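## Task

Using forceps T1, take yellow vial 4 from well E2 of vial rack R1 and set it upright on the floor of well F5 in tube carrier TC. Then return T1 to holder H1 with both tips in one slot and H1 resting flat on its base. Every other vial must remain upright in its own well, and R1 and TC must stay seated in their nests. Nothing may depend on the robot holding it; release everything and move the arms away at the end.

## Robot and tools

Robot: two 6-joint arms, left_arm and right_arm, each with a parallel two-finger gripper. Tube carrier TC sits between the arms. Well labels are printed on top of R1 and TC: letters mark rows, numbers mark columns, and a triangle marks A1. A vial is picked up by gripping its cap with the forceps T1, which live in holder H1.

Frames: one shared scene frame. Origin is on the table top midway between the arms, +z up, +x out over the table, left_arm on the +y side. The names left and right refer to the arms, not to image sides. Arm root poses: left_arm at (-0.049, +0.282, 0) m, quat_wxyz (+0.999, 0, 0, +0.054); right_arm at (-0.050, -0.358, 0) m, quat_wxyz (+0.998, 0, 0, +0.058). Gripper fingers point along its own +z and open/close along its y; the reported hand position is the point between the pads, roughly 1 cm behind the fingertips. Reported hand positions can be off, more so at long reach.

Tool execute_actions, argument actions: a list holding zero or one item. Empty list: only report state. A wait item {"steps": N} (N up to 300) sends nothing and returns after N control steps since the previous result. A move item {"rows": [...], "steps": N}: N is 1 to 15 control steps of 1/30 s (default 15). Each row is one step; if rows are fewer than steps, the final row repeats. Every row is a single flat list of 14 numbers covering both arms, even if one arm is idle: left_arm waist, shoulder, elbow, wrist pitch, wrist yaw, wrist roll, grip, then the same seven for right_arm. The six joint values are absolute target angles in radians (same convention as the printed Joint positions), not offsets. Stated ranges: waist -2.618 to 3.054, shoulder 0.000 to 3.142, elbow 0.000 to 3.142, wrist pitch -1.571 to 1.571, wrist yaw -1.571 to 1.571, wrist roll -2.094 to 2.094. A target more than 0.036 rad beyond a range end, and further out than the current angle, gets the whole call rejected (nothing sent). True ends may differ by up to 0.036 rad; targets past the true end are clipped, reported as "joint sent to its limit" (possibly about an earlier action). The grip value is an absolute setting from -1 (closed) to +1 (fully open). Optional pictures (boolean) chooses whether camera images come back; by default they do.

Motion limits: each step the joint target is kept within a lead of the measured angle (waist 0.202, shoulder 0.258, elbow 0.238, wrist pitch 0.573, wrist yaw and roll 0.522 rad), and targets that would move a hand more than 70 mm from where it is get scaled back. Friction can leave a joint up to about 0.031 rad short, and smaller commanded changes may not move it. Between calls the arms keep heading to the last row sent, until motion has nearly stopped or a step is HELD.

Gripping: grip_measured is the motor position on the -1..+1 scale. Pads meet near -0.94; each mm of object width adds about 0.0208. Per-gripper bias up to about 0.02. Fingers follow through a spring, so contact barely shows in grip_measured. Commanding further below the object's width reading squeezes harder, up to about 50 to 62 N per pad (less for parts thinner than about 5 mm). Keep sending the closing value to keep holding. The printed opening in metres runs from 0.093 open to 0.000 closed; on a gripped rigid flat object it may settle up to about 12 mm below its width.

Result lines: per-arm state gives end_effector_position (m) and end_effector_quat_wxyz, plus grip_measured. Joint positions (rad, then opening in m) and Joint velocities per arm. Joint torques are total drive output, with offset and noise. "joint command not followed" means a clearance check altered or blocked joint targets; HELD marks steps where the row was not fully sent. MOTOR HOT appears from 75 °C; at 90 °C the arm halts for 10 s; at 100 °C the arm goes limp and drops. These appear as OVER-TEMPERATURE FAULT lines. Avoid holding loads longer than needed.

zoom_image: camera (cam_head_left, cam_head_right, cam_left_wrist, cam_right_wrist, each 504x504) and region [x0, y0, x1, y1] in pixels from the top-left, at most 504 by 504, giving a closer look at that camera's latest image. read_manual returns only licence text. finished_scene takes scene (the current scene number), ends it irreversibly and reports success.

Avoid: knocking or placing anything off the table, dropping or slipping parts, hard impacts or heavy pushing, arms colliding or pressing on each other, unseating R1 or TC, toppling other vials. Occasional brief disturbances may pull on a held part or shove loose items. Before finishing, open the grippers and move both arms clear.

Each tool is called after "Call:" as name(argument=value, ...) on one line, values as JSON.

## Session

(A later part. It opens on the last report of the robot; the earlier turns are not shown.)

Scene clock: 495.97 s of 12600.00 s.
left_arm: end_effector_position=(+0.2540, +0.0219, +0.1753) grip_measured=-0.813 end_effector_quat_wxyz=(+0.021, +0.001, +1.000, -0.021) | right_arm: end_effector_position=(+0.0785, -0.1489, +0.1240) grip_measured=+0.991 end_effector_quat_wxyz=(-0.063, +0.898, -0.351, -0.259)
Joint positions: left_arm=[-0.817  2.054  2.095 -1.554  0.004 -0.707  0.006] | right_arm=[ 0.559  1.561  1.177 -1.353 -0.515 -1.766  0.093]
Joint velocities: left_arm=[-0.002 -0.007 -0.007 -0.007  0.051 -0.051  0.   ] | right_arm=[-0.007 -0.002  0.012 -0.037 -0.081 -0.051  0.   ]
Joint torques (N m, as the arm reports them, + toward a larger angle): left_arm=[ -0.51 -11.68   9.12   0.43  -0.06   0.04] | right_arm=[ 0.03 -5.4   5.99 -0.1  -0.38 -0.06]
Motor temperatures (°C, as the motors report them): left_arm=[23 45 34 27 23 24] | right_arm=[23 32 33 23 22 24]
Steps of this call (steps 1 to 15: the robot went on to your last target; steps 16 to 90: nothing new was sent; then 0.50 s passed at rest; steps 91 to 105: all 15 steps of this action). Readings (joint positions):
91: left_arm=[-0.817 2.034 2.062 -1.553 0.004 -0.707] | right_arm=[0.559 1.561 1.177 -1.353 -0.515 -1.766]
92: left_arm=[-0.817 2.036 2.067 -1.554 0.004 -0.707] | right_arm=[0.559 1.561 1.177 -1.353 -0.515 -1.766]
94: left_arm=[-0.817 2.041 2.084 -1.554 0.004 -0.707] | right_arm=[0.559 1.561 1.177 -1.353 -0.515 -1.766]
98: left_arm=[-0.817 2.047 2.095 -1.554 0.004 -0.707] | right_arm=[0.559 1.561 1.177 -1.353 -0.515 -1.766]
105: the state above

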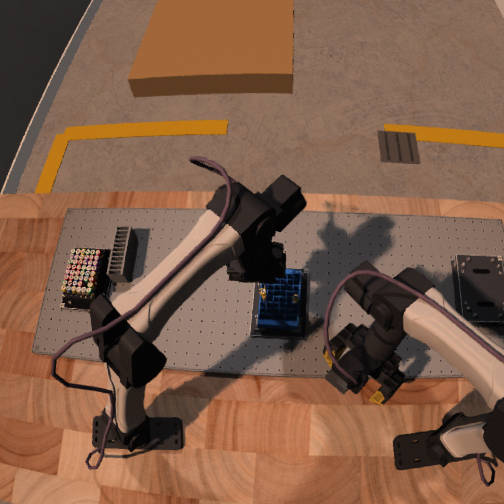

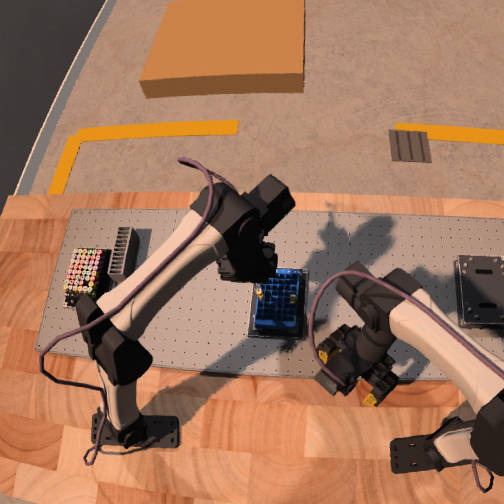

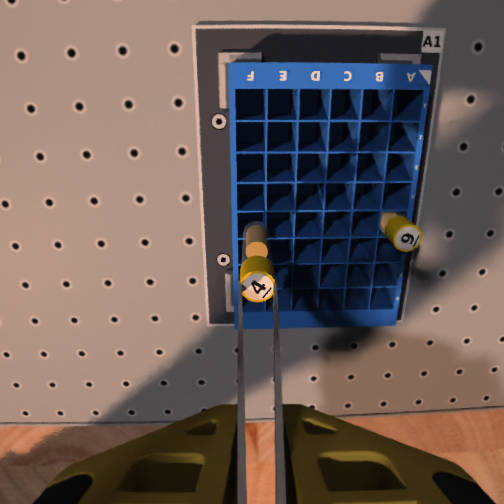

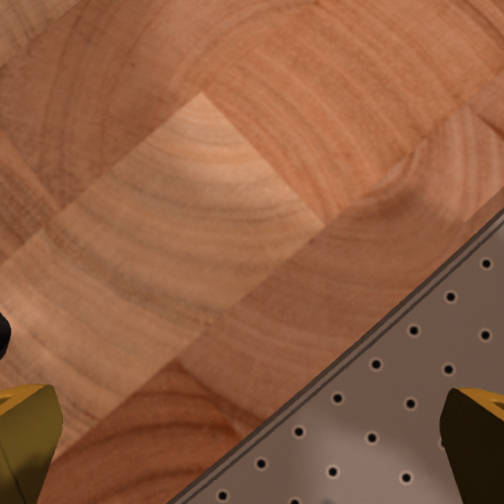

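Call:
execute_actions(actions=[{"rows":[[-0.817,2.065,2.095,-1.555,0,-0.709,-0.82,0.559,1.561,1.177,-1.353,-0.515,-1.766,1],[-0.817,2.07,2.095,-1.555,0,-0.709,-0.82,0.559,1.561,1.177,-1.353,-0.515,-1.766,1],[-0.817,2.075,2.095,-1.555,0,-0.709,-0.82,0.559,1.561,1.177,-1.353,-0.515,-1.766,1],[-0.817,2.08,2.095,-1.555,0,-0.709,-0.82,0.559,1.561,1.177,-1.353,-0.515,-1.766,1]],"steps":15}])

Call:
zoom_image(camera="cam_left_wrist", region=[190, 150, 350, 310])

Scene clock: 499.83 s of 12600.00 s.
left_arm: end_effector_position=(+0.2548, +0.0212, +0.1684) grip_measured=-0.813 end_effector_quat_wxyz=(+0.014, +0.001, +1.000, -0.015) | right_arm: end_effector_position=(+0.0785, -0.1489, +0.1240) grip_measured=+0.991 end_effector_quat_wxyz=(-0.063, +0.898, -0.351, -0.259)
Joint positions: left_arm=[-0.817  2.072  2.095 -1.554  0.004 -0.707  0.006] | right_arm=[ 0.559  1.561  1.177 -1.353 -0.515 -1.766  0.093]
Joint velocities: left_arm=[-0.007  0.002 -0.022 -0.081 -0.037  0.066 -0.001] | right_arm=[ 0.007  0.007  0.002  0.037  0.007 -0.007 -0.001]
Joint torques (N m, as the arm reports them, + toward a larger angle): left_arm=[ -0.48 -11.6    7.28   0.37   0.02  -0.02] | right_arm=[-0.24 -5.68  6.05 -0.1  -0.37 -0.02]
Motor temperatures (°C, as the motors report them): left_arm=[23 46 35 27 23 24] | right_arm=[23 32 33 23 22 24]
Steps of this call (steps 1 to 15: the robot went on to your last target; steps 16 to 90: nothing new was sent; then 0.37 s passed at rest; steps 91 to 105: all 15 steps of this action). Readings (joint positions):
91: left_arm=[-0.817 2.054 2.095 -1.554 0.004 -0.707] | right_arm=[0.559 1.561 1.177 -1.353 -0.515 -1.766]
92: left_arm=[-0.817 2.055 2.095 -1.554 0.004 -0.707] | right_arm=[0.559 1.561 1.177 -1.353 -0.515 -1.766]
94: left_arm=[-0.817 2.058 2.095 -1.554 0.004 -0.707] | right_arm=[0.559 1.561 1.177 -1.353 -0.515 -1.766]
98: left_arm=[-0.817 2.072 2.095 -1.554 0.004 -0.707] | right_arm=[0.559 1.561 1.177 -1.353 -0.515 -1.766]
105: the state above

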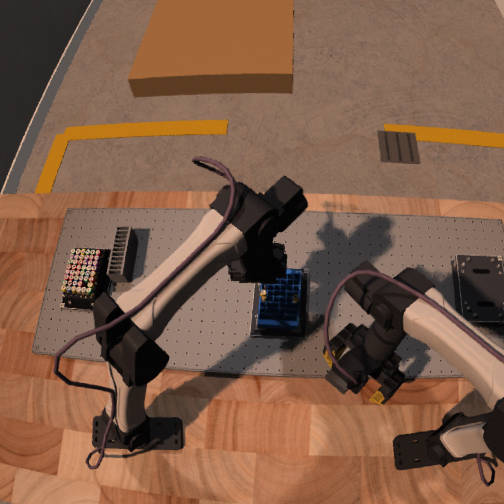

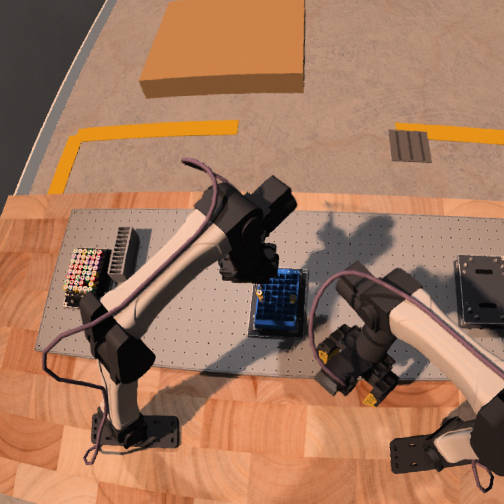

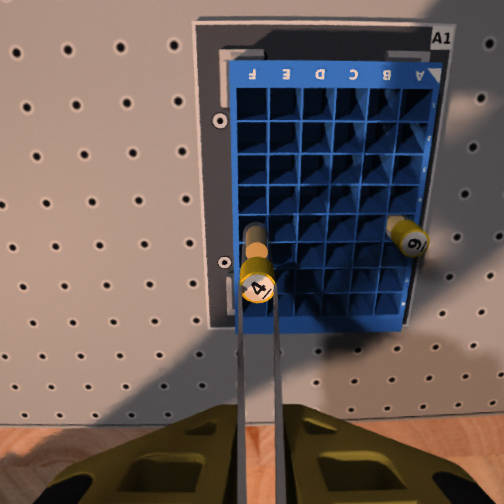

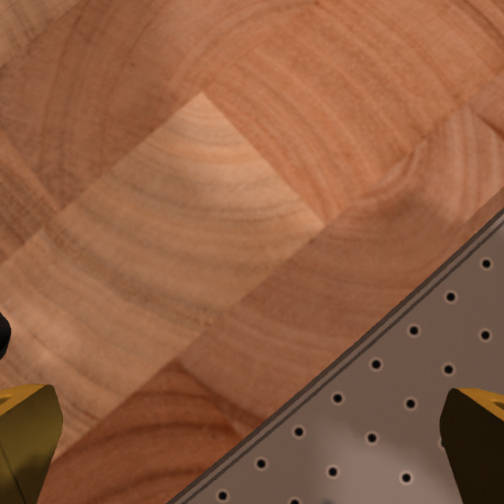

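Region (190, 150, 350, 310) of cam_left_wrist's 504x504 image, scaled by 3.150, with more detail than that image has.

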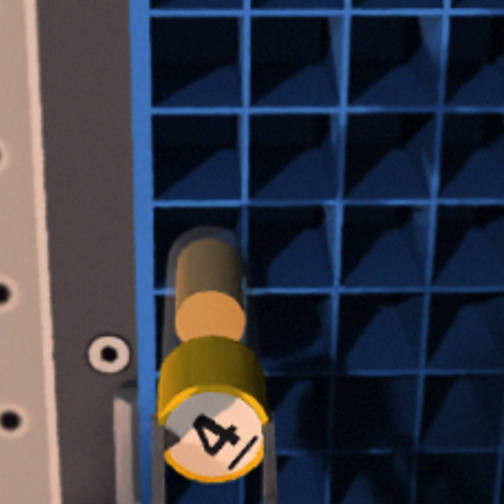

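Call:
execute_actions(actions=[{"rows":[[-0.817,2.045,2.095,-1.555,0,-0.709,-0.82,0.559,1.561,1.177,-1.353,-0.515,-1.766,1],[-0.817,2.045,2.095,-1.555,0,-0.709,-0.82,0.559,1.561,1.177,-1.353,-0.515,-1.766,1],[-0.817,2.045,2.095,-1.555,0,-0.709,-0.82,0.559,1.561,1.177,-1.353,-0.515,-1.766,1],[-0.817,2.045,2.095,-1.555,0,-0.709,-0.82,0.559,1.561,1.177,-1.353,-0.515,-1.766,1],[-0.817,2.045,2.095,-1.555,0,-0.709,-0.82,0.559,1.561,1.177,-1.353,-0.515,-1.766,1],[-0.817,2.045,2.095,-1.555,0,-0.709,-0.82,0.559,1.561,1.177,-1.353,-0.515,-1.766,1],[-0.802,2.045,2.095,-1.535,0,-0.709,-0.82,0.559,1.561,1.177,-1.353,-0.515,-1.766,1]],"steps":15}])

Call:
zoom_image(camera="cam_left_wrist", region=[190, 150, 350, 310])

Scene clock: 505.17 s of 12600.00 s.
left_arm: end_effector_position=(+0.2568, +0.0229, +0.1713) grip_measured=-0.813 end_effector_quat_wxyz=(+0.018, -0.002, +1.000, -0.018) | right_arm: end_effector_position=(+0.0785, -0.1489, +0.1240) grip_measured=+0.991 end_effector_quat_wxyz=(-0.063, +0.898, -0.351, -0.259)
Joint positions: left_arm=[-0.811  2.065  2.095 -1.55   0.004 -0.707  0.006] | right_arm=[ 0.559  1.561  1.177 -1.353 -0.515 -1.766  0.093]
Joint velocities: left_arm=[-0.017 -0.017  0.007  0.007 -0.051 -0.154 -0.001] | right_arm=[ 0.002  0.022  0.007 -0.066 -0.007  0.022 -0.002]
Joint torques (N m, as the arm reports them, + toward a larger angle): left_arm=[  0.1  -14.16   7.13   0.57  -0.06   0.01] | right_arm=[ 0.04 -5.64  6.17 -0.07 -0.38 -0.05]
Motor temperatures (°C, as the motors report them): left_arm=[23 46 34 27 23 24] | right_arm=[23 32 33 23 22 24]
Steps of this call (steps 1 to 15: the robot went on to your last target; steps 16 to 90: nothing new was sent; then 1.83 s passed at rest; steps 91 to 105: all 15 steps of this action). Readings (joint positions):
91: left_arm=[-0.817 2.071 2.095 -1.554 0.004 -0.707] | right_arm=[0.559 1.561 1.177 -1.353 -0.515 -1.766]
92: left_arm=[-0.817 2.069 2.095 -1.554 0.004 -0.707] | right_arm=[0.559 1.561 1.177 -1.353 -0.515 -1.766]
94: left_arm=[-0.817 2.066 2.095 -1.554 0.004 -0.707] | right_arm=[0.559 1.561 1.177 -1.353 -0.515 -1.766]
98: left_arm=[-0.816 2.065 2.095 -1.553 0.004 -0.707] | right_arm=[0.559 1.561 1.177 -1.353 -0.515 -1.766]
105: the state above

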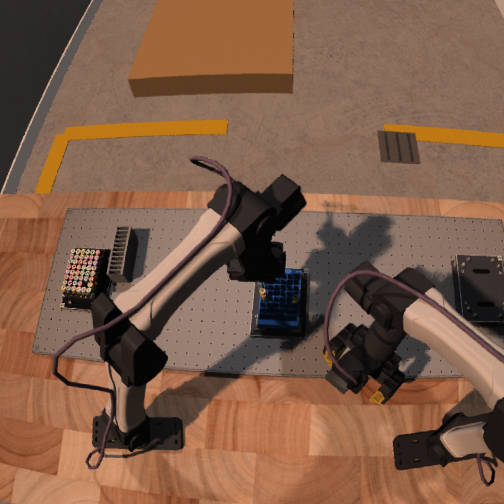

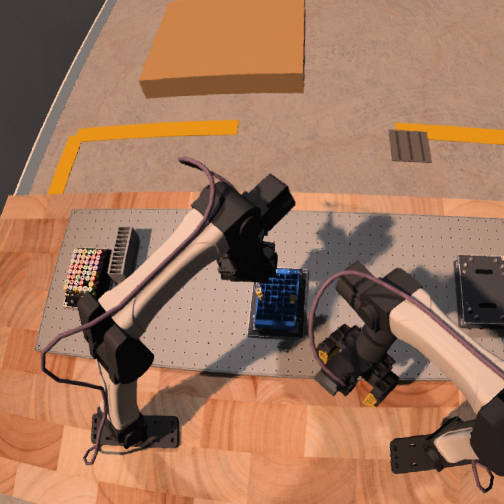

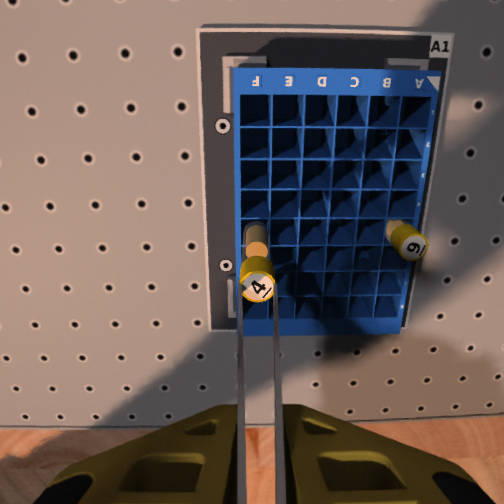

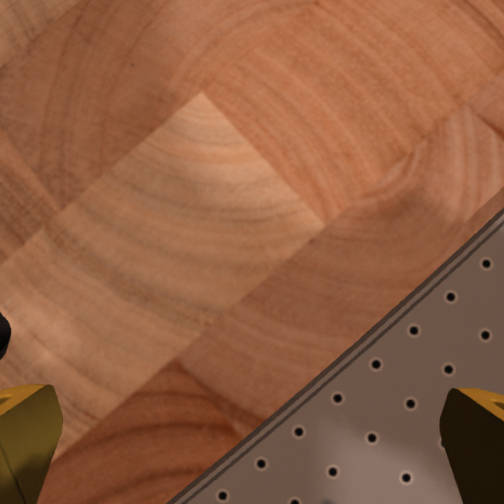

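Region (190, 150, 350, 310) of cam_left_wrist's 504x504 image, scaled by 3.150, with more detail than that image has.

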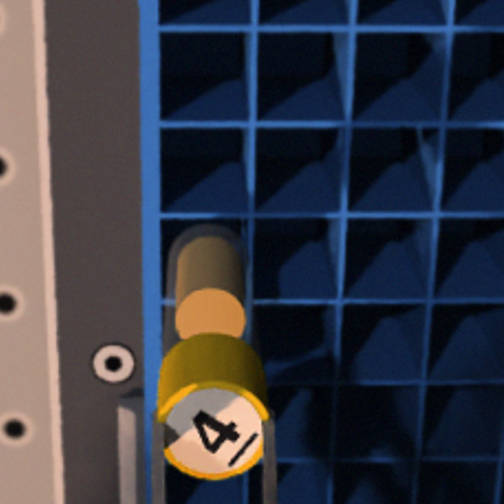

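Call:
execute_actions(actions=[{"rows":[[-0.811,2.075,2.095,-1.535,0,-0.709,-0.82,0.559,1.561,1.177,-1.353,-0.515,-1.766,1],[-0.811,2.08,2.095,-1.535,0,-0.709,-0.82,0.559,1.561,1.177,-1.353,-0.515,-1.766,1],[-0.811,2.085,2.095,-1.533,0,-0.709,-0.82,0.559,1.561,1.177,-1.353,-0.515,-1.766,1],[-0.811,2.09,2.095,-1.531,0,-0.709,-0.82,0.559,1.561,1.177,-1.353,-0.515,-1.766,1],[-0.811,2.095,2.095,-1.53,0,-0.709,-0.82,0.559,1.561,1.177,-1.353,-0.515,-1.766,1],[-0.811,2.10,2.095,-1.53,0,-0.709,-0.82,0.559,1.561,1.177,-1.353,-0.515,-1.766,1]],"steps":15}])

Call:
zoom_image(camera="cam_left_wrist", region=[190, 150, 350, 310])

Scene clock: 510.83 s of 12600.00 s.
left_arm: end_effector_position=(+0.2593, +0.0208, +0.1582) grip_measured=-0.813 end_effector_quat_wxyz=(+0.007, -0.002, +1.000, -0.009) | right_arm: end_effector_position=(+0.0785, -0.1489, +0.1240) grip_measured=+0.991 end_effector_quat_wxyz=(-0.063, +0.898, -0.351, -0.259)
Joint positions: left_arm=[-0.811  2.099  2.095 -1.544  0.004 -0.707  0.006] | right_arm=[ 0.559  1.561  1.177 -1.353 -0.515 -1.766  0.093]
Joint velocities: left_arm=[-0.002  0.027 -0.017  0.037  0.066 -0.007  0.   ] | right_arm=[-0.007 -0.017  0.002 -0.037 -0.022  0.007  0.001]
Joint torques (N m, as the arm reports them, + toward a larger angle): left_arm=[ -0.42 -12.45   7.23   0.5   -0.05   0.02] | right_arm=[-0.11 -5.59  5.91 -0.12 -0.44 -0.04]
Motor temperatures (°C, as the motors report them): left_arm=[23 47 34 27 23 24] | right_arm=[23 32 33 23 22 24]
Steps of this call (steps 1 to 15: the robot went on to your last target; steps 16 to 90: nothing new was sent; then 2.17 s passed at rest; steps 91 to 105: all 15 steps of this action). Readings (joint positions):
91: left_arm=[-0.811 2.065 2.095 -1.550 0.004 -0.707] | right_arm=[0.559 1.561 1.177 -1.353 -0.515 -1.766]
92: left_arm=[-0.811 2.065 2.095 -1.550 0.004 -0.707] | right_arm=[0.559 1.561 1.177 -1.353 -0.515 -1.766]
94: left_arm=[-0.811 2.068 2.095 -1.549 0.004 -0.707] | right_arm=[0.559 1.561 1.177 -1.353 -0.515 -1.766]
98: left_arm=[-0.811 2.086 2.095 -1.548 0.004 -0.707] | right_arm=[0.559 1.561 1.177 -1.353 -0.515 -1.766]
105: the state above

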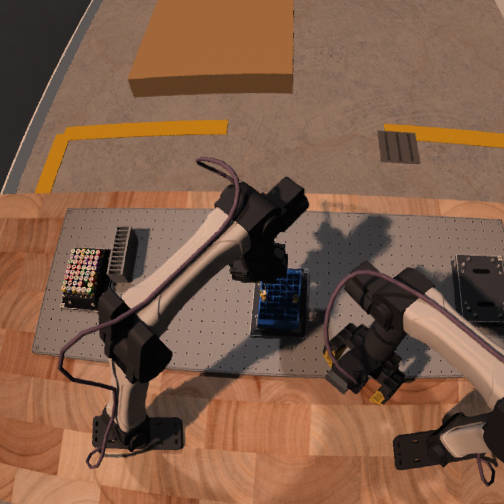

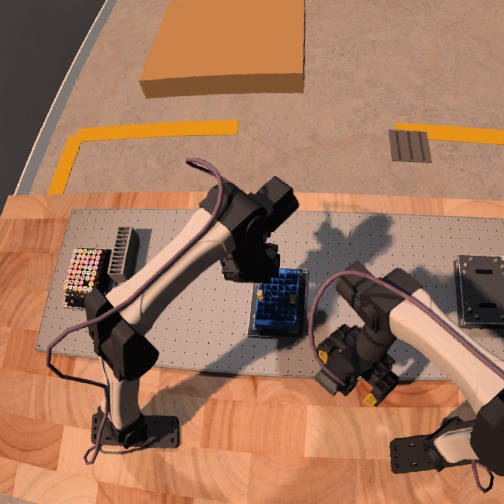

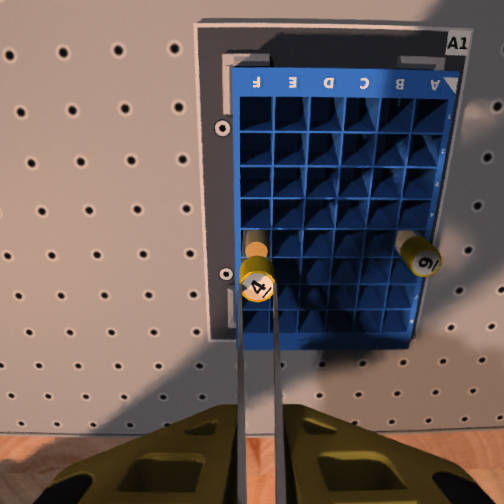

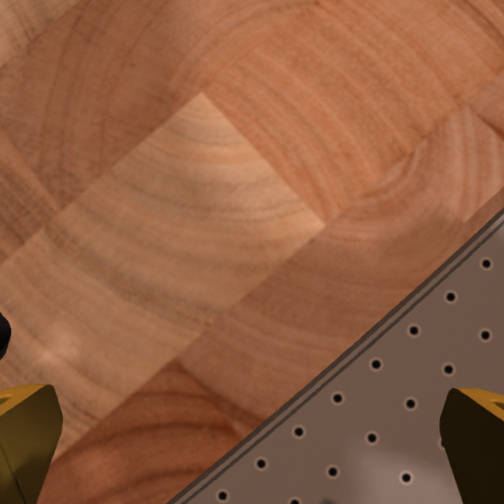

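Region (190, 150, 350, 310) of cam_left_wrist's 504x504 image, scaled by 3.150, with more detail than that image has.

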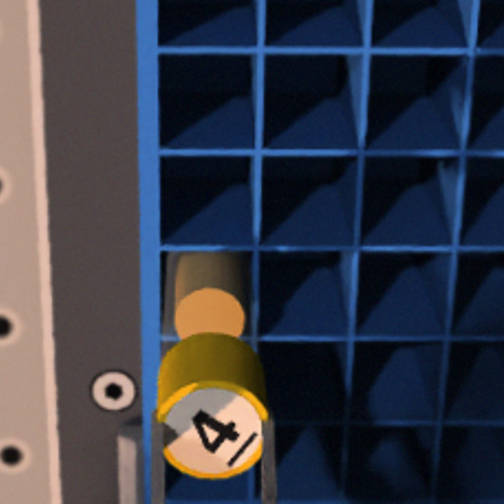

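Call:
execute_actions(actions=[{"rows":[[-0.811,2.108,2.095,-1.53,0,-0.709,-0.82,0.559,1.561,1.177,-1.353,-0.515,-1.766,1],[-0.811,2.113,2.095,-1.528,0,-0.709,-0.82,0.559,1.561,1.177,-1.353,-0.515,-1.766,1],[-0.811,2.118,2.095,-1.526,0,-0.709,-0.82,0.559,1.561,1.177,-1.353,-0.515,-1.766,1],[-0.811,2.123,2.095,-1.524,0,-0.709,-0.82,0.559,1.561,1.177,-1.353,-0.515,-1.766,1],[-0.811,2.128,2.095,-1.523,0,-0.709,-0.82,0.559,1.561,1.177,-1.353,-0.515,-1.766,1],[-0.811,2.133,2.095,-1.522,0,-0.709,-0.82,0.559,1.561,1.177,-1.353,-0.515,-1.766,1]],"steps":15}])

Scene clock: 514.47 s of 12600.00 s.
left_arm: end_effector_position=(+0.2614, +0.0190, +0.1453) grip_measured=-0.813 end_effector_quat_wxyz=(-0.003, -0.002, +1.000, -0.000) | right_arm: end_effector_position=(+0.0785, -0.1489, +0.1240) grip_measured=+0.991 end_effector_quat_wxyz=(-0.063, +0.898, -0.351, -0.259)
Joint positions: left_arm=[-0.811  2.133  2.095 -1.538  0.004 -0.707  0.006] | right_arm=[ 0.559  1.561  1.177 -1.353 -0.515 -1.766  0.093]
Joint velocities: left_arm=[-0.017 -0.012 -0.002 -0.11   0.051 -0.11   0.   ] | right_arm=[-0.012 -0.017 -0.002 -0.007  0.007 -0.022 -0.001]
Joint torques (N m, as the arm reports them, + toward a larger angle): left_arm=[ -0.57 -12.99   7.22   0.41  -0.08   0.  ] | right_arm=[-0.05 -5.65  6.07 -0.13 -0.43 -0.08]
Motor temperatures (°C, as the motors report them): left_arm=[23 47 34 27 23 24] | right_arm=[23 32 33 23 22 24]
Steps of this call (steps 1 to 15: the robot went on to your last target; steps 16 to 90: nothing new was sent; then 0.13 s passed at rest; steps 91 to 105: all 15 steps of this action). Readings (joint positions):
91: left_arm=[-0.811 2.099 2.095 -1.544 0.004 -0.707] | right_arm=[0.559 1.561 1.177 -1.353 -0.515 -1.766]
92: left_arm=[-0.811 2.099 2.095 -1.544 0.004 -0.707] | right_arm=[0.559 1.561 1.177 -1.353 -0.515 -1.766]
94: left_arm=[-0.811 2.102 2.095 -1.544 0.004 -0.707] | right_arm=[0.559 1.561 1.177 -1.353 -0.515 -1.766]
98: left_arm=[-0.811 2.120 2.095 -1.541 0.004 -0.707] | right_arm=[0.559 1.561 1.177 -1.353 -0.515 -1.766]
105: the state above

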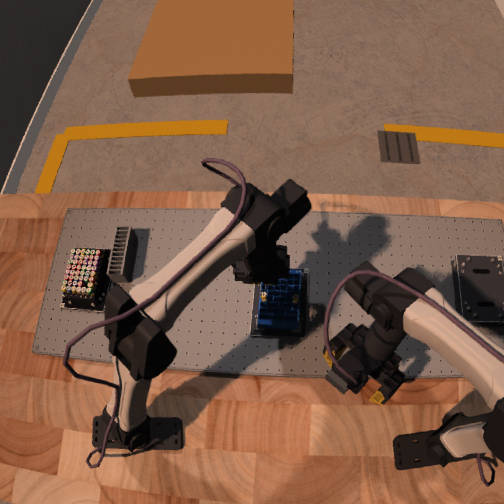

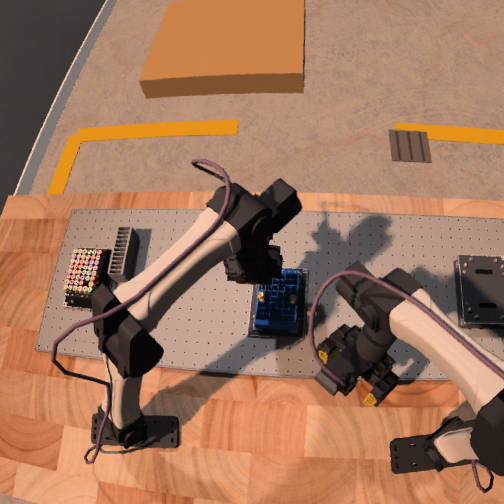

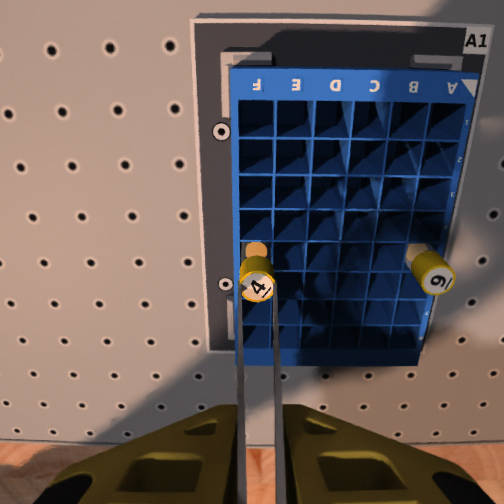

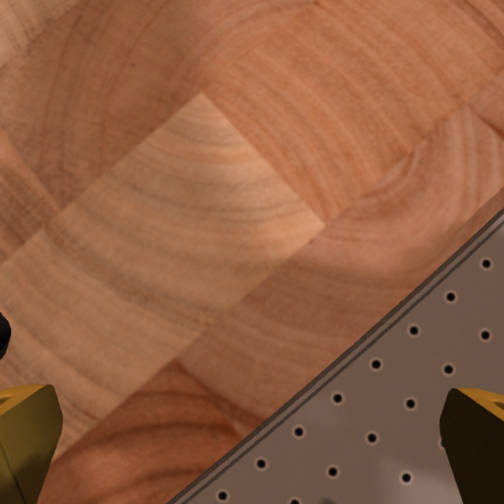

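Nearly down; release, then lift.

Call:
execute_actions(actions=[{"rows":[[-0.811,2.133,2.095,-1.538,0,-0.709,-0.80,0.559,1.561,1.177,-1.353,-0.515,-1.766,1],[-0.811,2.133,2.095,-1.538,0,-0.709,-0.78,0.559,1.561,1.177,-1.353,-0.515,-1.766,1],[-0.811,2.133,2.095,-1.538,0,-0.709,-0.76,0.559,1.561,1.177,-1.353,-0.515,-1.766,1],[-0.811,2.133,2.095,-1.538,0,-0.709,-0.735,0.559,1.561,1.177,-1.353,-0.515,-1.766,1],[-0.811,2.133,2.095,-1.538,0,-0.709,-0.735,0.559,1.561,1.177,-1.353,-0.515,-1.766,1],[-0.811,2.133,2.095,-1.538,0,-0.709,-0.735,0.559,1.561,1.177,-1.353,-0.515,-1.766,1],[-0.811,2.133,2.095,-1.538,0,-0.709,-0.735,0.559,1.561,1.177,-1.353,-0.515,-1.766,1],[-0.811,2.133,2.095,-1.538,0,-0.709,-0.735,0.559,1.561,1.177,-1.353,-0.515,-1.766,1],[-0.811,2.11,2.095,-1.538,0,-0.709,-0.735,0.559,1.561,1.177,-1.353,-0.515,-1.766,1],[-0.811,2.10,2.095,-1.538,0,-0.709,-0.735,0.559,1.561,1.177,-1.353,-0.515,-1.766,1],[-0.811,2.09,2.095,-1.538,0,-0.709,-0.735,0.559,1.561,1.177,-1.353,-0.515,-1.766,1],[-0.811,2.08,2.095,-1.538,0,-0.709,-0.735,0.559,1.561,1.177,-1.353,-0.515,-1.766,1],[-0.811,2.07,2.095,-1.538,0,-0.709,-0.735,0.559,1.561,1.177,-1.353,-0.515,-1.766,1],[-0.811,2.06,2.095,-1.538,0,-0.709,-0.735,0.559,1.561,1.177,-1.353,-0.515,-1.766,1],[-0.811,2.05,2.095,-1.538,0,-0.709,-0.735,0.559,1.561,1.177,-1.353,-0.515,-1.766,1]],"steps":15}], pictures=false)

Call:
execute_actions(actions=[{"rows":[[-0.811,2.04,2.095,-1.538,0,-0.709,-0.76,0.559,1.561,1.177,-1.353,-0.515,-1.766,1],[-0.811,2.03,2.095,-1.538,0,-0.709,-0.78,0.559,1.561,1.177,-1.353,-0.515,-1.766,1],[-0.811,2.02,2.095,-1.538,0,-0.709,-0.8,0.559,1.561,1.177,-1.353,-0.515,-1.766,1],[-0.811,2.01,2.095,-1.538,0,-0.709,-0.8,0.559,1.561,1.177,-1.353,-0.515,-1.766,1]],"steps":12}])

Scene clock: 524.47 s of 12600.00 s.
left_arm: end_effector_position=(+0.2605, +0.0198, +0.1577) grip_measured=-0.736 end_effector_quat_wxyz=(+0.009, -0.002, +1.000, -0.010) | right_arm: end_effector_position=(+0.0785, -0.1489, +0.1240) grip_measured=+0.991 end_effector_quat_wxyz=(-0.063, +0.898, -0.351, -0.259)
Joint positions: left_arm=[-0.811  2.101  2.095 -1.538  0.004 -0.707  0.01 ] | right_arm=[ 0.559  1.561  1.177 -1.353 -0.515 -1.766  0.093]
Joint velocities: left_arm=[-0.007 -0.325 -0.002  0.037 -0.022 -0.007  0.   ] | right_arm=[-0.007 -0.007  0.007 -0.051  0.051  0.022 -0.   ]
Joint torques (N m, as the arm reports them, + toward a larger angle): left_arm=[ -0.6  -15.38   7.32   0.33  -0.04  -0.01] | right_arm=[-0.16 -5.82  5.91 -0.1  -0.4  -0.02]
Motor temperatures (°C, as the motors report them): left_arm=[23 48 34 27 23 24] | right_arm=[23 32 33 23 22 24]
Steps of this call (steps 1 to 15: the robot went on to your last target; steps 16 to 90: nothing new was sent; then 6.50 s passed at rest; steps 91 to 105: all 15 steps of this action). Readings (joint positions):
91: left_arm=[-0.811 2.133 2.095 -1.538 0.004 -0.707] | right_arm=[0.559 1.561 1.177 -1.353 -0.515 -1.766]
92: left_arm=[-0.811 2.133 2.095 -1.538 0.004 -0.707] | right_arm=[0.559 1.561 1.177 -1.353 -0.515 -1.766]
94: left_arm=[-0.811 2.133 2.095 -1.538 0.004 -0.707] | right_arm=[0.559 1.561 1.177 -1.353 -0.515 -1.766]
98: left_arm=[-0.811 2.133 2.095 -1.538 0.004 -0.707] | right_arm=[0.559 1.561 1.177 -1.353 -0.515 -1.766]
105: the state above

Scene clock: 524.87 s of 12600.00 s.
left_arm: end_effector_position=(+0.2566, +0.0232, +0.1904) grip_measured=-0.794 end_effector_quat_wxyz=(+0.042, -0.002, +0.998, -0.038) | right_arm: end_effector_position=(+0.0785, -0.1489, +0.1240) grip_measured=+0.991 end_effector_quat_wxyz=(-0.063, +0.898, -0.351, -0.259)
Joint positions: left_arm=[-0.811  2.015  2.095 -1.538  0.004 -0.707  0.007] | right_arm=[ 0.559  1.561  1.177 -1.353 -0.515 -1.766  0.093]
Joint velocities: left_arm=[ 0.007 -0.002 -0.002  0.066 -0.022 -0.022 -0.001] | right_arm=[ 0.007 -0.007  0.012 -0.095  0.007  0.037  0.   ]
Joint torques (N m, as the arm reports them, + toward a larger angle): left_arm=[ -0.61 -12.33   7.38   0.57  -0.05   0.  ] | right_arm=[-0.14 -5.56  6.07 -0.11 -0.38 -0.05]
Motor temperatures (°C, as the motors report them): left_arm=[23 48 34 27 23 24] | right_arm=[23 32 33 23 22 24]
Steps of this call (steps 1 to 12: all 12 steps of this action). Readings (joint positions):
1: left_arm=[-0.811 2.089 2.095 -1.538 0.004 -0.707] | right_arm=[0.559 1.561 1.177 -1.353 -0.515 -1.766]
2: left_arm=[-0.811 2.076 2.095 -1.538 0.004 -0.707] | right_arm=[0.559 1.561 1.177 -1.353 -0.515 -1.766]
4: left_arm=[-0.811 2.050 2.095 -1.538 0.004 -0.707] | right_arm=[0.559 1.561 1.177 -1.353 -0.515 -1.766]
8: left_arm=[-0.811 2.016 2.095 -1.538 0.004 -0.707] | right_arm=[0.559 1.561 1.177 -1.353 -0.515 -1.766]
12: the state above

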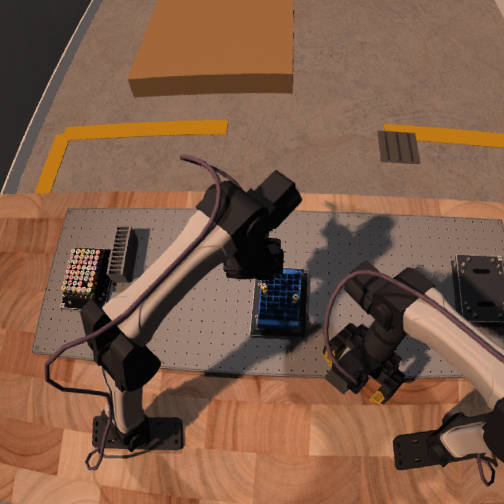

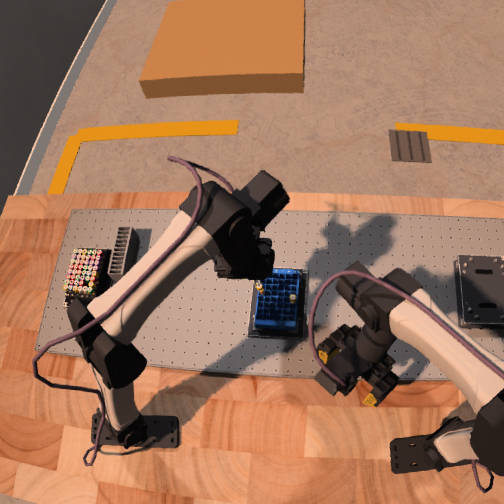

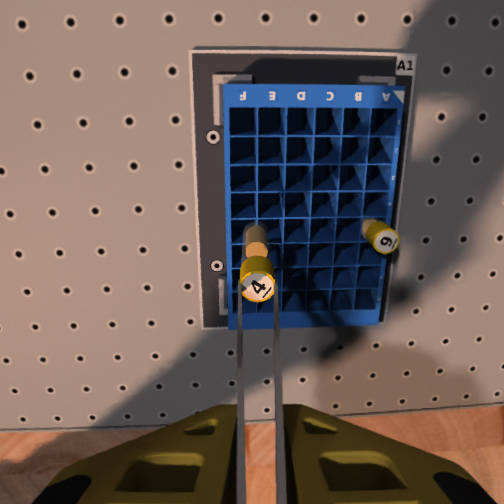

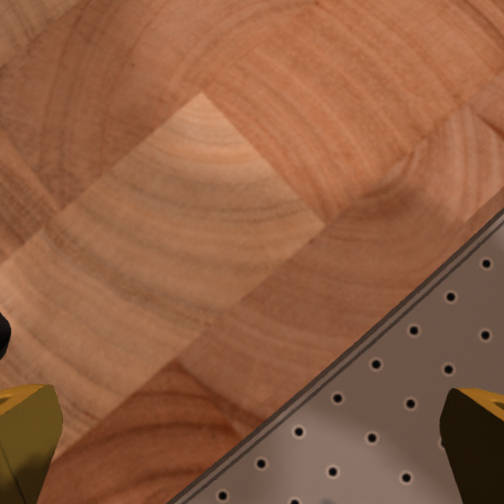

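Call:
execute_actions(actions=[{"rows":[[-0.811,2.025,2.095,-1.565,0,-0.709,-0.82,0.559,1.561,1.177,-1.353,-0.515,-1.766,1],[-0.811,2.03,2.095,-1.565,0,-0.709,-0.82,0.559,1.561,1.177,-1.353,-0.515,-1.766,1],[-0.811,2.035,2.095,-1.565,0,-0.709,-0.82,0.559,1.561,1.177,-1.353,-0.515,-1.766,1],[-0.811,2.04,2.095,-1.565,0,-0.709,-0.82,0.559,1.561,1.177,-1.353,-0.515,-1.766,1],[-0.811,2.045,2.095,-1.565,0,-0.709,-0.82,0.559,1.561,1.177,-1.353,-0.515,-1.766,1],[-0.811,2.05,2.095,-1.565,0,-0.709,-0.82,0.559,1.561,1.177,-1.353,-0.515,-1.766,1],[-0.811,2.055,2.095,-1.565,0,-0.709,-0.82,0.559,1.561,1.177,-1.353,-0.515,-1.766,1],[-0.811,2.06,2.095,-1.565,0,-0.709,-0.82,0.559,1.561,1.177,-1.353,-0.515,-1.766,1],[-0.811,2.065,2.095,-1.565,0,-0.709,-0.82,0.559,1.561,1.177,-1.353,-0.515,-1.766,1]],"steps":15}])

Call:
zoom_image(camera="cam_left_wrist", region=[190, 150, 350, 310])

Scene clock: 531.07 s of 12600.00 s.
left_arm: end_effector_position=(+0.2574, +0.0225, +0.1709) grip_measured=-0.813 end_effector_quat_wxyz=(+0.019, -0.002, +1.000, -0.018) | right_arm: end_effector_position=(+0.0785, -0.1489, +0.1240) grip_measured=+0.991 end_effector_quat_wxyz=(-0.063, +0.898, -0.351, -0.259)
Joint positions: left_arm=[-0.811  2.066  2.095 -1.548  0.004 -0.707  0.006] | right_arm=[ 0.559  1.561  1.177 -1.353 -0.515 -1.766  0.093]
Joint velocities: left_arm=[-0.007 -0.002  0.022 -0.022 -0.037  0.022  0.   ] | right_arm=[-0.012  0.017 -0.002 -0.007  0.007 -0.081 -0.   ]
Joint torques (N m, as the arm reports them, + toward a larger angle): left_arm=[ -0.56 -12.48   7.19   0.27  -0.06  -0.05] | right_arm=[-0.35 -5.53  6.04 -0.09 -0.39 -0.1 ]
Motor temperatures (°C, as the motors report them): left_arm=[23 48 34 27 23 24] | right_arm=[23 32 33 23 22 24]
joint sent to its limit (left arm) — the command would take joint 4 (wrist pitch) past its lower limit, so that joint was sent only as far as its limit.
Steps of this call (steps 1 to 15: the robot went on to your last target; steps 16 to 90: nothing new was sent; then 2.70 s passed at rest; steps 91 to 105: all 15 steps of this action). Readings (joint positions):
91: left_arm=[-0.811 2.015 2.095 -1.539 0.004 -0.707] | right_arm=[0.559 1.561 1.177 -1.353 -0.515 -1.766]
92: left_arm=[-0.811 2.015 2.095 -1.540 0.004 -0.707] | right_arm=[0.559 1.561 1.177 -1.353 -0.515 -1.766]
94: left_arm=[-0.811 2.018 2.095 -1.544 0.004 -0.707] | right_arm=[0.559 1.561 1.177 -1.353 -0.515 -1.766]
98: left_arm=[-0.811 2.038 2.095 -1.548 0.004 -0.707] | right_arm=[0.559 1.561 1.177 -1.353 -0.515 -1.766]
105: the state above

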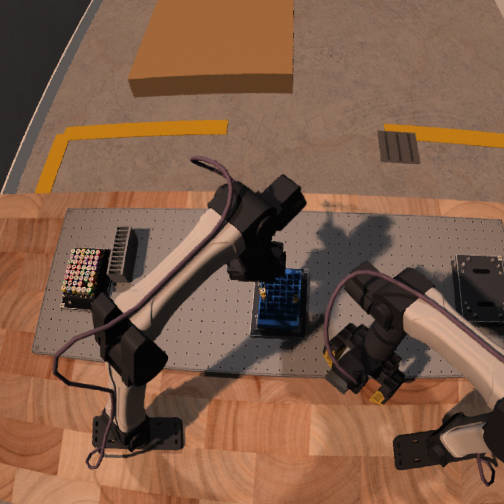

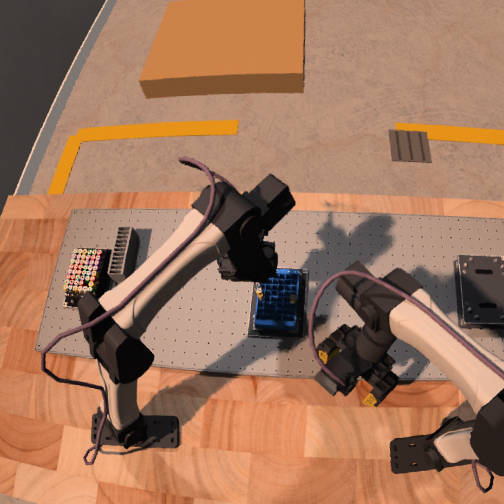

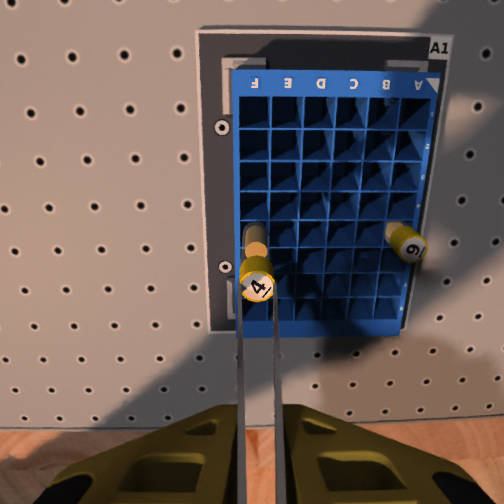

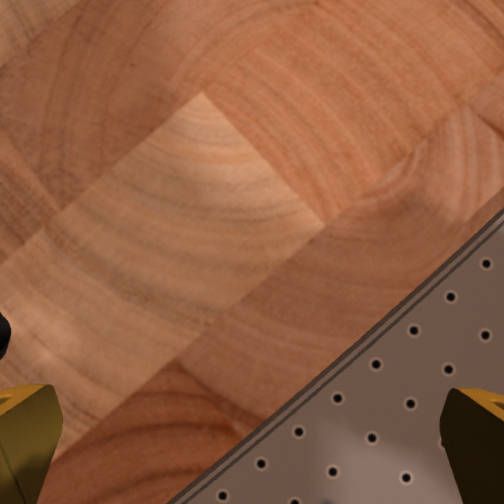

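Region (190, 150, 350, 310) of cam_left_wrist's 504x504 image, scaled by 3.150, with more detail than that image has.

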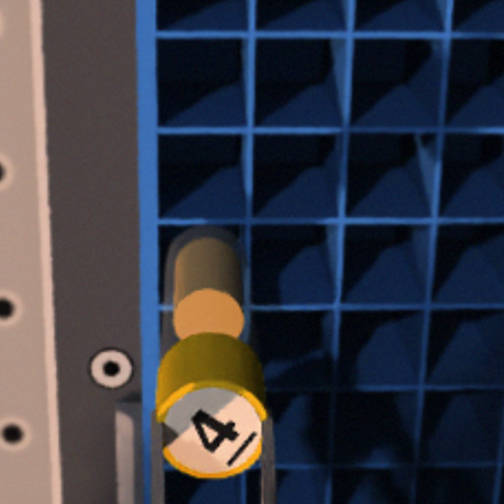

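Call:
execute_actions(actions=[{"rows":[[-0.811,2.075,2.095,-1.548,0,-0.709,-0.82,0.559,1.561,1.177,-1.353,-0.515,-1.766,1],[-0.811,2.08,2.095,-1.548,0,-0.709,-0.82,0.559,1.561,1.177,-1.353,-0.515,-1.766,1],[-0.811,2.085,2.095,-1.548,0,-0.709,-0.82,0.559,1.561,1.177,-1.353,-0.515,-1.766,1],[-0.811,2.09,2.095,-1.548,0,-0.709,-0.82,0.559,1.561,1.177,-1.353,-0.515,-1.766,1],[-0.811,2.095,2.095,-1.54,0,-0.709,-0.82,0.559,1.561,1.177,-1.353,-0.515,-1.766,1],[-0.811,2.10,2.095,-1.535,0,-0.709,-0.82,0.559,1.561,1.177,-1.353,-0.515,-1.766,1],[-0.811,2.105,2.095,-1.532,0,-0.709,-0.82,0.559,1.561,1.177,-1.353,-0.515,-1.766,1],[-0.811,2.11,2.095,-1.53,0,-0.709,-0.82,0.559,1.561,1.177,-1.353,-0.515,-1.766,1],[-0.811,2.115,2.095,-1.528,0,-0.709,-0.82,0.559,1.561,1.177,-1.353,-0.515,-1.766,1],[-0.811,2.12,2.095,-1.526,0,-0.709,-0.82,0.559,1.561,1.177,-1.353,-0.515,-1.766,1],[-0.811,2.125,2.095,-1.524,0,-0.709,-0.82,0.559,1.561,1.177,-1.353,-0.515,-1.766,1],[-0.811,2.13,2.095,-1.522,0,-0.709,-0.82,0.559,1.561,1.177,-1.353,-0.515,-1.766,1],[-0.811,2.136,2.095,-1.522,0,-0.709,-0.82,0.559,1.561,1.177,-1.353,-0.515,-1.766,1]],"steps":15}], pictures=false)

Call:
execute_actions(actions=[{"rows":[[-0.811,2.136,2.095,-1.522,0,-0.709,-0.82,0.559,1.561,1.177,-1.353,-0.515,-1.766,1],[-0.811,2.136,2.095,-1.522,0,-0.709,-0.82,0.559,1.561,1.177,-1.353,-0.515,-1.766,1],[-0.811,2.136,2.095,-1.522,0,-0.709,-0.82,0.559,1.561,1.177,-1.353,-0.515,-1.766,1],[-0.811,2.136,2.095,-1.522,0,-0.709,-0.82,0.559,1.561,1.177,-1.353,-0.515,-1.766,1],[-0.811,2.136,2.095,-1.522,0,-0.709,-0.82,0.559,1.561,1.177,-1.353,-0.515,-1.766,1],[-0.811,2.136,2.095,-1.522,0,-0.709,-0.78,0.559,1.561,1.177,-1.353,-0.515,-1.766,1],[-0.811,2.136,2.095,-1.522,0,-0.709,-0.75,0.559,1.561,1.177,-1.353,-0.515,-1.766,1],[-0.811,2.136,2.095,-1.522,0,-0.709,-0.72,0.559,1.561,1.177,-1.353,-0.515,-1.766,1]],"steps":15}])

Call:
zoom_image(camera="cam_left_wrist", region=[190, 200, 350, 360])

Scene clock: 538.47 s of 12600.00 s.
left_arm: end_effector_position=(+0.2615, +0.0191, +0.1461) grip_measured=-0.813 end_effector_quat_wxyz=(-0.002, -0.002, +1.000, -0.001) | right_arm: end_effector_position=(+0.0785, -0.1489, +0.1240) grip_measured=+0.991 end_effector_quat_wxyz=(-0.063, +0.898, -0.351, -0.259)
Joint positions: left_arm=[-0.811  2.131  2.095 -1.538  0.003 -0.707  0.006] | right_arm=[ 0.559  1.561  1.177 -1.353 -0.515 -1.766  0.093]
Joint velocities: left_arm=[-0.002  0.125 -0.022  0.051 -0.051 -0.007  0.   ] | right_arm=[-0.002  0.002 -0.022 -0.007  0.007  0.022  0.   ]
Joint torques (N m, as the arm reports them, + toward a larger angle): left_arm=[ -0.63 -13.     7.16   0.44   0.01   0.  ] | right_arm=[-0.36 -5.6   5.98 -0.07 -0.41 -0.06]
Motor temperatures (°C, as the motors report them): left_arm=[23 49 34 27 23 24] | right_arm=[23 32 33 23 22 24]
joint sent to its limit (left arm) — the command would take joint 4 (wrist pitch) past its lower limit, so that joint was sent only as far as its limit.
Steps of this call (steps 1 to 15: the robot went on to your last target; steps 16 to 90: nothing new was sent; then 3.90 s passed at rest; steps 91 to 105: all 15 steps of this action). Readings (joint positions):
91: left_arm=[-0.811 2.066 2.095 -1.548 0.004 -0.707] | right_arm=[0.559 1.561 1.177 -1.353 -0.515 -1.766]
92: left_arm=[-0.811 2.066 2.095 -1.548 0.004 -0.707] | right_arm=[0.559 1.561 1.177 -1.353 -0.515 -1.766]
94: left_arm=[-0.811 2.069 2.095 -1.548 0.004 -0.707] | right_arm=[0.559 1.561 1.177 -1.353 -0.515 -1.766]
98: left_arm=[-0.811 2.086 2.095 -1.547 0.003 -0.707] | right_arm=[0.559 1.561 1.177 -1.353 -0.515 -1.766]
105: the state above

Scene clock: 538.97 s of 12600.00 s.
left_arm: end_effector_position=(+0.2619, +0.0188, +0.1440) grip_measured=-0.721 end_effector_quat_wxyz=(-0.004, -0.002, +1.000, +0.001) | right_arm: end_effector_position=(+0.0785, -0.1489, +0.1240) grip_measured=+0.991 end_effector_quat_wxyz=(-0.063, +0.898, -0.351, -0.259)
Joint positions: left_arm=[-0.811  2.136  2.095 -1.536  0.003 -0.707  0.011] | right_arm=[ 0.559  1.561  1.177 -1.353 -0.515 -1.766  0.093]
Joint velocities: left_arm=[ 0.007 -0.007  0.012  0.022  0.037 -0.037  0.   ] | right_arm=[-0.017 -0.007  0.007 -0.007 -0.007 -0.022 -0.001]
Joint torques (N m, as the arm reports them, + toward a larger angle): left_arm=[ -0.56 -13.06   7.11   0.4   -0.06   0.02] | right_arm=[-0.24 -5.71  6.08 -0.03 -0.42 -0.05]
Motor temperatures (°C, as the motors report them): left_arm=[23 49 34 27 23 24] | right_arm=[23 32 33 23 22 24]
Steps of this call (steps 1 to 15: all 15 steps of this action). Readings (joint positions):
1: left_arm=[-0.811 2.134 2.095 -1.538 0.003 -0.707] | right_arm=[0.559 1.561 1.177 -1.353 -0.515 -1.766]
2: left_arm=[-0.811 2.136 2.095 -1.537 0.003 -0.707] | right_arm=[0.559 1.561 1.177 -1.353 -0.515 -1.766]
4: left_arm=[-0.811 2.136 2.095 -1.537 0.003 -0.707] | right_arm=[0.559 1.561 1.177 -1.353 -0.515 -1.766]
8: left_arm=[-0.811 2.136 2.095 -1.537 0.003 -0.707] | right_arm=[0.559 1.561 1.177 -1.353 -0.515 -1.766]
15: the state above

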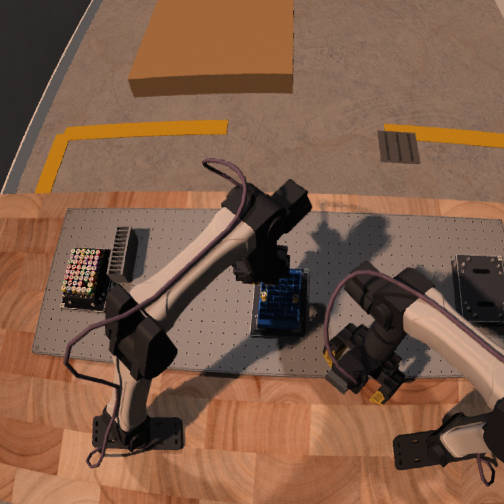

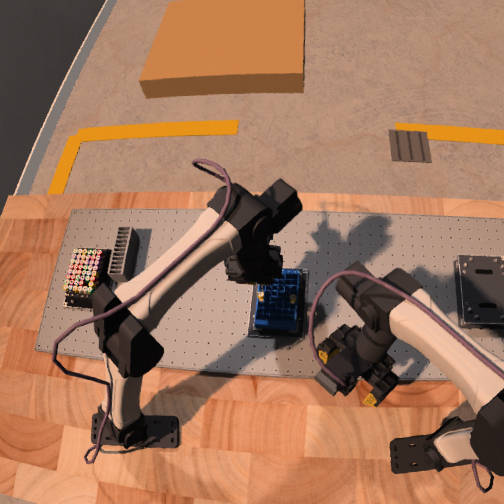

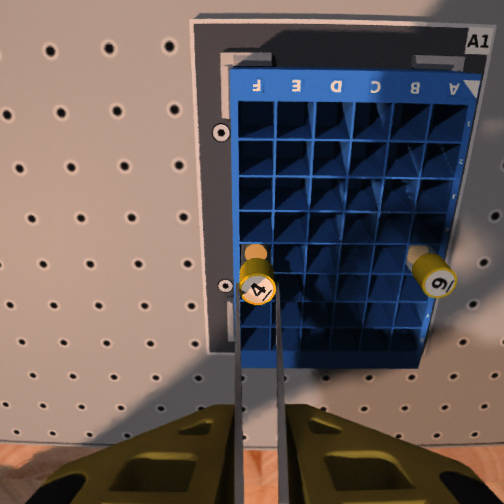

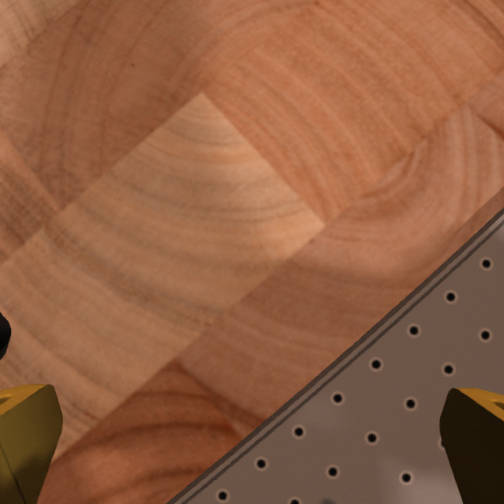

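Region (190, 200, 350, 360) of cam_left_wrist's 504x504 image, scaled by 3.150, with more detail than that image has.

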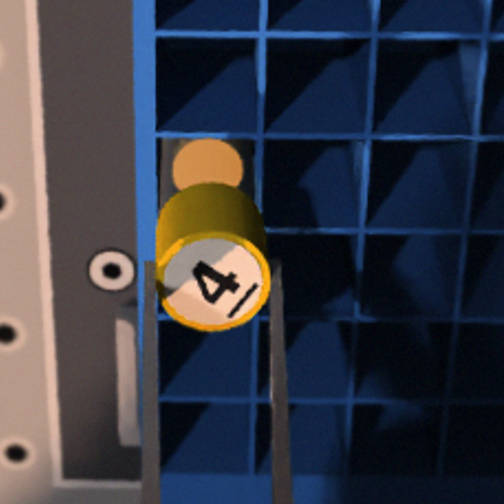

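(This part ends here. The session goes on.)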